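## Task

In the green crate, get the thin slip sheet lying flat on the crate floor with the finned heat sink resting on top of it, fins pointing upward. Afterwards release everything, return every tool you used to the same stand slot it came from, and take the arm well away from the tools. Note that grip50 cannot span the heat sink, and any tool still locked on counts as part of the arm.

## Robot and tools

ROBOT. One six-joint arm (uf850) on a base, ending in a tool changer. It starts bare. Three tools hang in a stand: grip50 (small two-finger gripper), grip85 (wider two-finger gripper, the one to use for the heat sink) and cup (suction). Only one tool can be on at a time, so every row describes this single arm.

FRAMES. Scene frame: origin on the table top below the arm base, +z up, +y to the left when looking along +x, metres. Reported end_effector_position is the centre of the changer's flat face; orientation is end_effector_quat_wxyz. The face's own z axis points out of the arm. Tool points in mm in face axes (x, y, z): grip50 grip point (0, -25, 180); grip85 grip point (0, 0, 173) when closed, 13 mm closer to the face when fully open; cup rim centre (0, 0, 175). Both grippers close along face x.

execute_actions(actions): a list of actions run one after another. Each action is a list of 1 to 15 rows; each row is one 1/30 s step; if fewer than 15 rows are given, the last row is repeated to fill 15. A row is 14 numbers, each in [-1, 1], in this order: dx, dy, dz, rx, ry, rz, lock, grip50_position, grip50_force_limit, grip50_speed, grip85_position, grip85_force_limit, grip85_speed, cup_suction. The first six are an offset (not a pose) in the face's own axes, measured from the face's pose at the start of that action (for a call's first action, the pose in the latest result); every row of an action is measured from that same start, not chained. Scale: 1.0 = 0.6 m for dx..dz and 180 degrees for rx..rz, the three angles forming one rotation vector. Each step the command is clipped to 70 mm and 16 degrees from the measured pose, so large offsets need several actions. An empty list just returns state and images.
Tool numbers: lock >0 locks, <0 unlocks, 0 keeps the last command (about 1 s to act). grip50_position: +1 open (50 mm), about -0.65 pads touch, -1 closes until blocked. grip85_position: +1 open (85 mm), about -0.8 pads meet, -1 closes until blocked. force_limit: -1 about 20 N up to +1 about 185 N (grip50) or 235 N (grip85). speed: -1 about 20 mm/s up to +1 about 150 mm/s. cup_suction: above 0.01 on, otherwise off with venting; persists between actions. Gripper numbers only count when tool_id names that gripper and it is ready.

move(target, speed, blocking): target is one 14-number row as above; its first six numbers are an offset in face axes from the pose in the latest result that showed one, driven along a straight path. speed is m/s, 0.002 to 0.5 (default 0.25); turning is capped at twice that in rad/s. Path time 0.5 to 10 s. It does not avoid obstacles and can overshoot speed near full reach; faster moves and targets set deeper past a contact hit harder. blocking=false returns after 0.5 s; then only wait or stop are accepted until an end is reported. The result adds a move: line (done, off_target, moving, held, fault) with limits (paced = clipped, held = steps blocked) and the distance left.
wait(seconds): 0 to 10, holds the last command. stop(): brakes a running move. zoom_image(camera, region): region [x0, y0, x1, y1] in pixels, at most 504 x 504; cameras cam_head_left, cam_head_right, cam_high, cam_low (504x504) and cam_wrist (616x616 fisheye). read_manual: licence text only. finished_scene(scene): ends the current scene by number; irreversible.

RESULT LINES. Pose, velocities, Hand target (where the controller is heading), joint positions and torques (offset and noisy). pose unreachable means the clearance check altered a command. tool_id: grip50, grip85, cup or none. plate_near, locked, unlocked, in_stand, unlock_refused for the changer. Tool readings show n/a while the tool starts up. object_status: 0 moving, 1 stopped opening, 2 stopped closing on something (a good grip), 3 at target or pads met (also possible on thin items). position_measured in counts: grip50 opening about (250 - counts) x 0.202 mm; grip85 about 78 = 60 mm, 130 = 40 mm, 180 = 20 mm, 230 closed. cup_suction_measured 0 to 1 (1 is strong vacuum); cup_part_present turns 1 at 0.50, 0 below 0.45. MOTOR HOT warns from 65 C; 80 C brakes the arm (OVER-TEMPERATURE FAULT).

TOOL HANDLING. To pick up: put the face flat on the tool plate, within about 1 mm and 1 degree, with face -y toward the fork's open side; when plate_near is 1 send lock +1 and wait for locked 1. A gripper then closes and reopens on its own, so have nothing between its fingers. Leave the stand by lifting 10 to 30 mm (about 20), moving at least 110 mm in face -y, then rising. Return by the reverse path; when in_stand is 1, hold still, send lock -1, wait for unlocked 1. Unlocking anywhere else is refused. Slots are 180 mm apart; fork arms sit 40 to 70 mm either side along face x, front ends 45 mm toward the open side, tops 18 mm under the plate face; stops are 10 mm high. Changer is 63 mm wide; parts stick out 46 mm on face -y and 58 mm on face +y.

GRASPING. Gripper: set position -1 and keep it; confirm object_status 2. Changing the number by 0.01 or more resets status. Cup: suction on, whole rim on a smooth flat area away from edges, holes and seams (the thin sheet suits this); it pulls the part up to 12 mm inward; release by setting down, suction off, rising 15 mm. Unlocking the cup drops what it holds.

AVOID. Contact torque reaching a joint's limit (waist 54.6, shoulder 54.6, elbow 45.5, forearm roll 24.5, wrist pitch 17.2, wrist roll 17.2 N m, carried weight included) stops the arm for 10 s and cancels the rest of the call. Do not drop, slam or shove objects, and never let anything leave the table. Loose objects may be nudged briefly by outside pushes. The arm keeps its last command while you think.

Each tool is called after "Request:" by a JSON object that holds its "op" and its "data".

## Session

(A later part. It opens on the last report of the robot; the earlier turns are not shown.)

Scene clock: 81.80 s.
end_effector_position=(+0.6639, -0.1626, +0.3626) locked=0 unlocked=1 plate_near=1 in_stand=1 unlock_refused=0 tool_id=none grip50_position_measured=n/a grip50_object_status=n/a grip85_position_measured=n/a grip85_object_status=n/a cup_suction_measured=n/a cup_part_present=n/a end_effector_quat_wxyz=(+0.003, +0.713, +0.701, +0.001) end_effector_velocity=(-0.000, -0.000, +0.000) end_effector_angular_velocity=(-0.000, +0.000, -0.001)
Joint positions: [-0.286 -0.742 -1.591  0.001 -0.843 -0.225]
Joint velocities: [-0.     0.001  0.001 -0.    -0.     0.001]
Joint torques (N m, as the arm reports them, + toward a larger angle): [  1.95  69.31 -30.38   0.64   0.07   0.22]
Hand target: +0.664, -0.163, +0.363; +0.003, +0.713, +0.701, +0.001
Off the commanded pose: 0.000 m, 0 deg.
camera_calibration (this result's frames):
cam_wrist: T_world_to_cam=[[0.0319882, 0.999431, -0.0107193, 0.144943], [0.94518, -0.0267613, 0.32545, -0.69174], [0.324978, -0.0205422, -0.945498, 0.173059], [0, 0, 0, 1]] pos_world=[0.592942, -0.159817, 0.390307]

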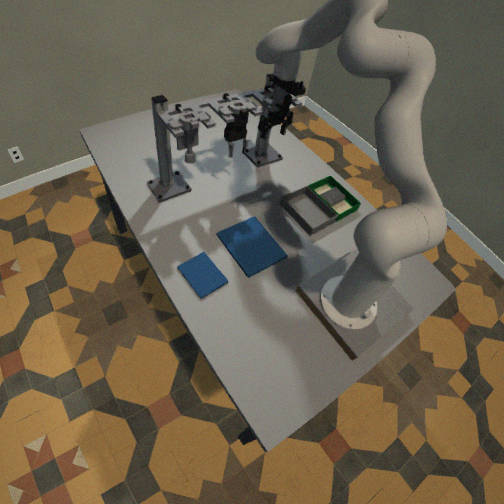

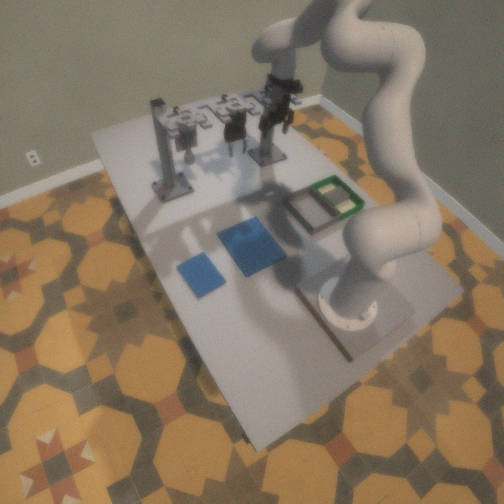

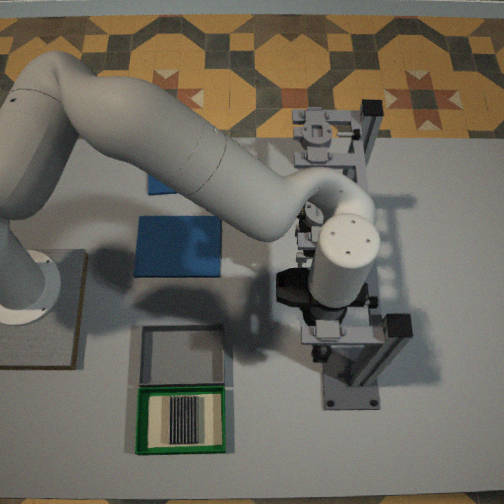

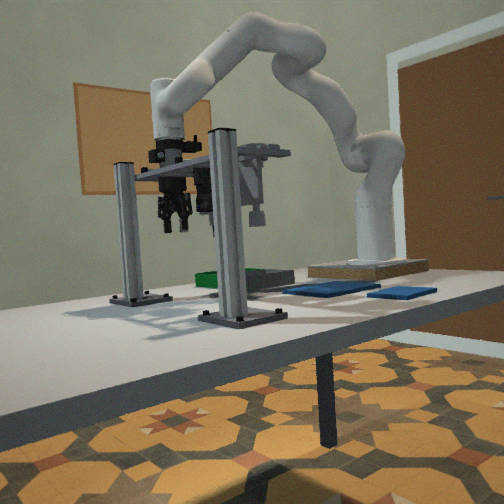

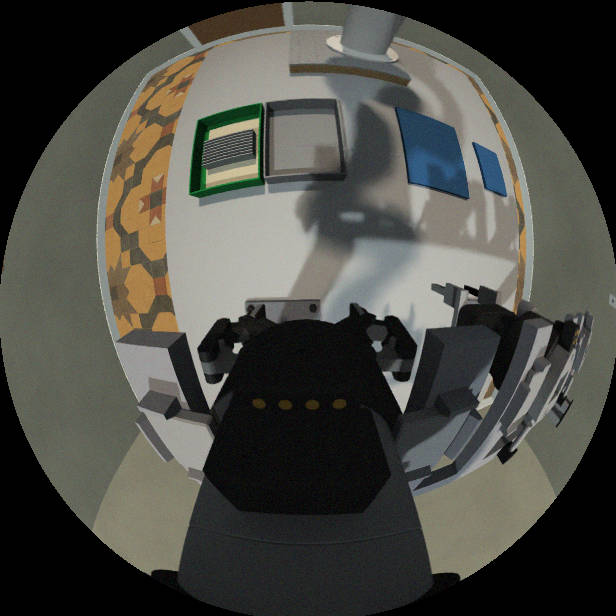

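Request:
{"op": "move", "data": {"target": [0,0,-0.06,0,0,0,0,0,0,0,0,0,0,0], "speed": 0.08}}

Request:
{"op": "move", "data": {"target": [0,-0.45,-0.1,0,0,0,0,0,0,0,0,0,0,0], "speed": 0.3}}

Scene clock: 82.77 s.
end_effector_position=(+0.6637, -0.1625, +0.3983) locked=0 unlocked=1 plate_near=0 in_stand=0 unlock_refused=0 tool_id=none grip50_position_measured=n/a grip50_object_status=n/a grip85_position_measured=n/a grip85_object_status=n/a cup_suction_measured=n/a cup_part_present=n/a end_effector_quat_wxyz=(+0.003, +0.713, +0.701, +0.001) end_effector_velocity=(+0.000, -0.000, +0.002) end_effector_angular_velocity=(-0.000, -0.000, +0.000)
Joint positions: [-0.287 -0.708 -1.62   0.001 -0.907 -0.225]
Joint velocities: [ 0.     0.002 -0.002 -0.    -0.003  0.   ]
Joint torques (N m, as the arm reports them, + toward a larger angle): [  1.64  68.94 -30.11   0.57  -0.12   0.18]
Hand target: +0.664, -0.163, +0.399; +0.003, +0.713, +0.701, +0.001
Off the commanded pose: 0.000 m, 0 deg.
move: done
camera_calibration (this result's frames):
cam_wrist: T_world_to_cam=[[0.0319928, 0.999431, -0.0106638, 0.145222], [0.945287, -0.0267904, 0.325138, -0.703092], [0.324667, -0.0204824, -0.945607, 0.207152], [0, 0, 0, 1]] pos_world=[0.592722, -0.159733, 0.426034]

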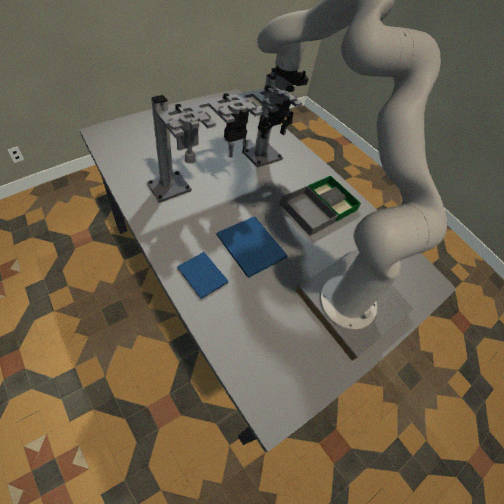

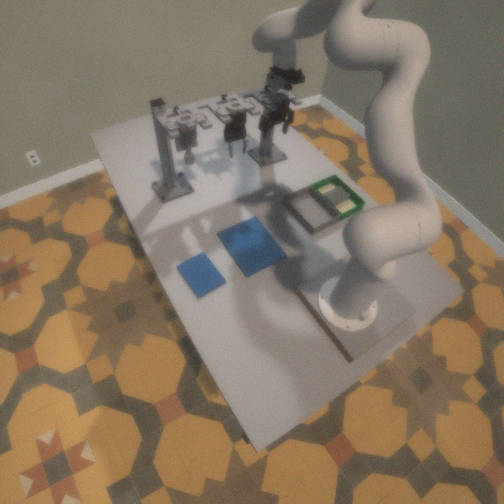

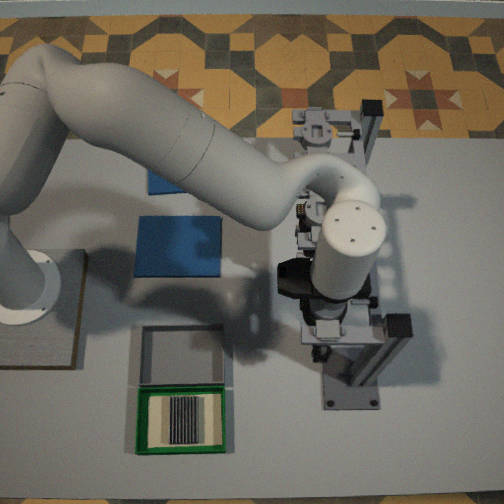

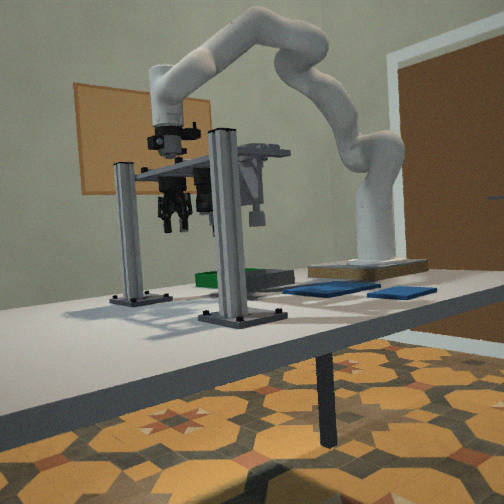

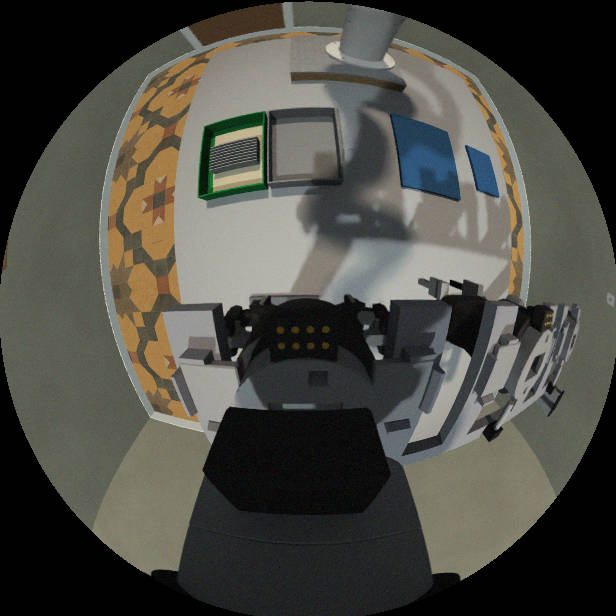

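Scene clock: 84.23 s.
end_effector_position=(+0.3938, -0.1576, +0.4572) locked=0 unlocked=1 plate_near=0 in_stand=0 unlock_refused=0 tool_id=none grip50_position_measured=n/a grip50_object_status=n/a grip85_position_measured=n/a grip85_object_status=n/a cup_suction_measured=n/a cup_part_present=n/a end_effector_quat_wxyz=(+0.003, +0.713, +0.701, +0.001) end_effector_velocity=(-0.002, -0.000, +0.002) end_effector_angular_velocity=(-0.001, -0.002, -0.000)
Joint positions: [-0.428 -0.02  -0.85   0.001 -0.825 -0.367]
Joint velocities: [-0.002  0.007  0.003 -0.    -0.002 -0.002]
Joint torques (N m, as the arm reports them, + toward a larger angle): [  1.58  34.12 -29.66   0.51  -0.09   0.26]
Hand target: +0.394, -0.158, +0.457; +0.003, +0.713, +0.701, +0.001
Off the commanded pose: 0.001 m, 0 deg.
move: done
camera_calibration (this result's frames):
cam_wrist: T_world_to_cam=[[0.0318842, 0.999432, -0.0109068, 0.14971], [0.945387, -0.0266148, 0.324862, -0.466907], [0.324387, -0.0206691, -0.945699, 0.350661], [0, 0, 0, 1]] pos_world=[0.322884, -0.154804, 0.484933]

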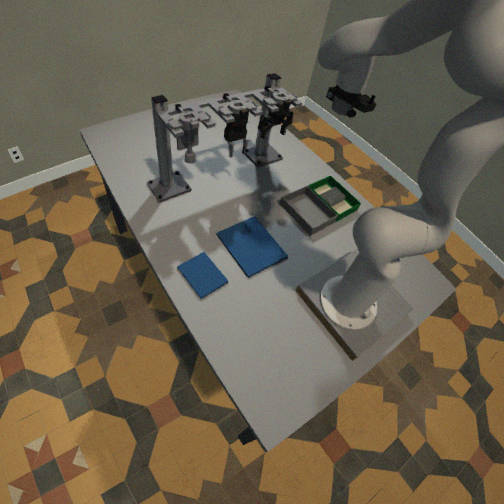

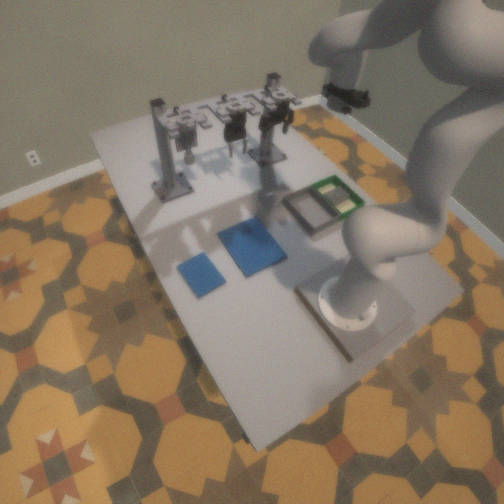

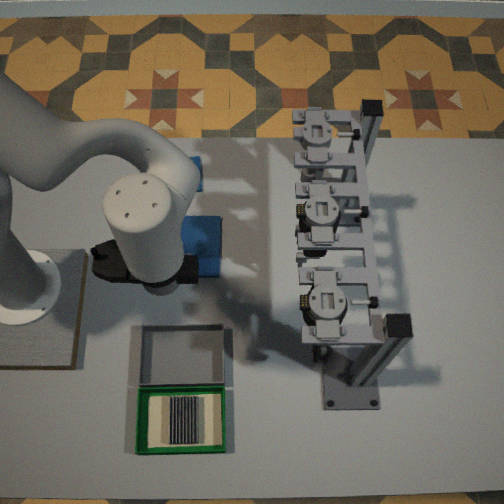

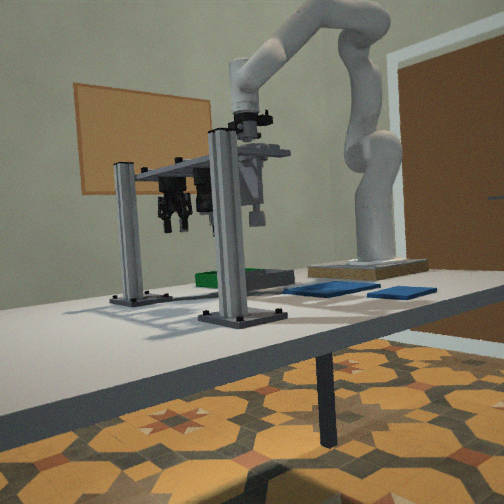

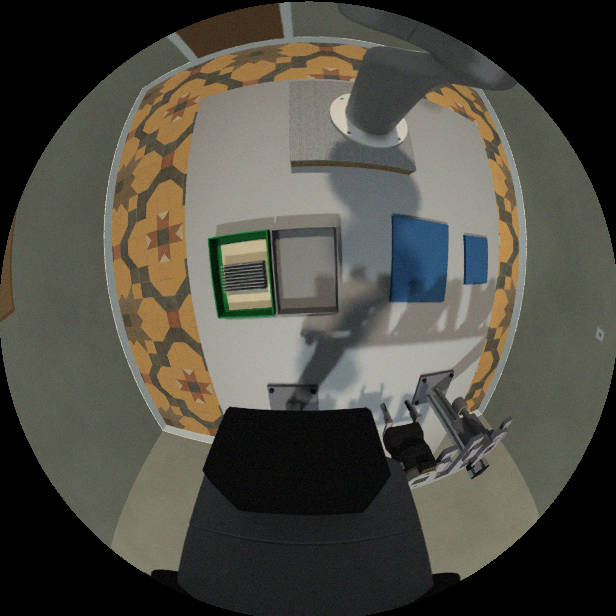

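Request:
{"op": "finished_scene", "data": {"scene": 2}}

The scene is finished: the task was done.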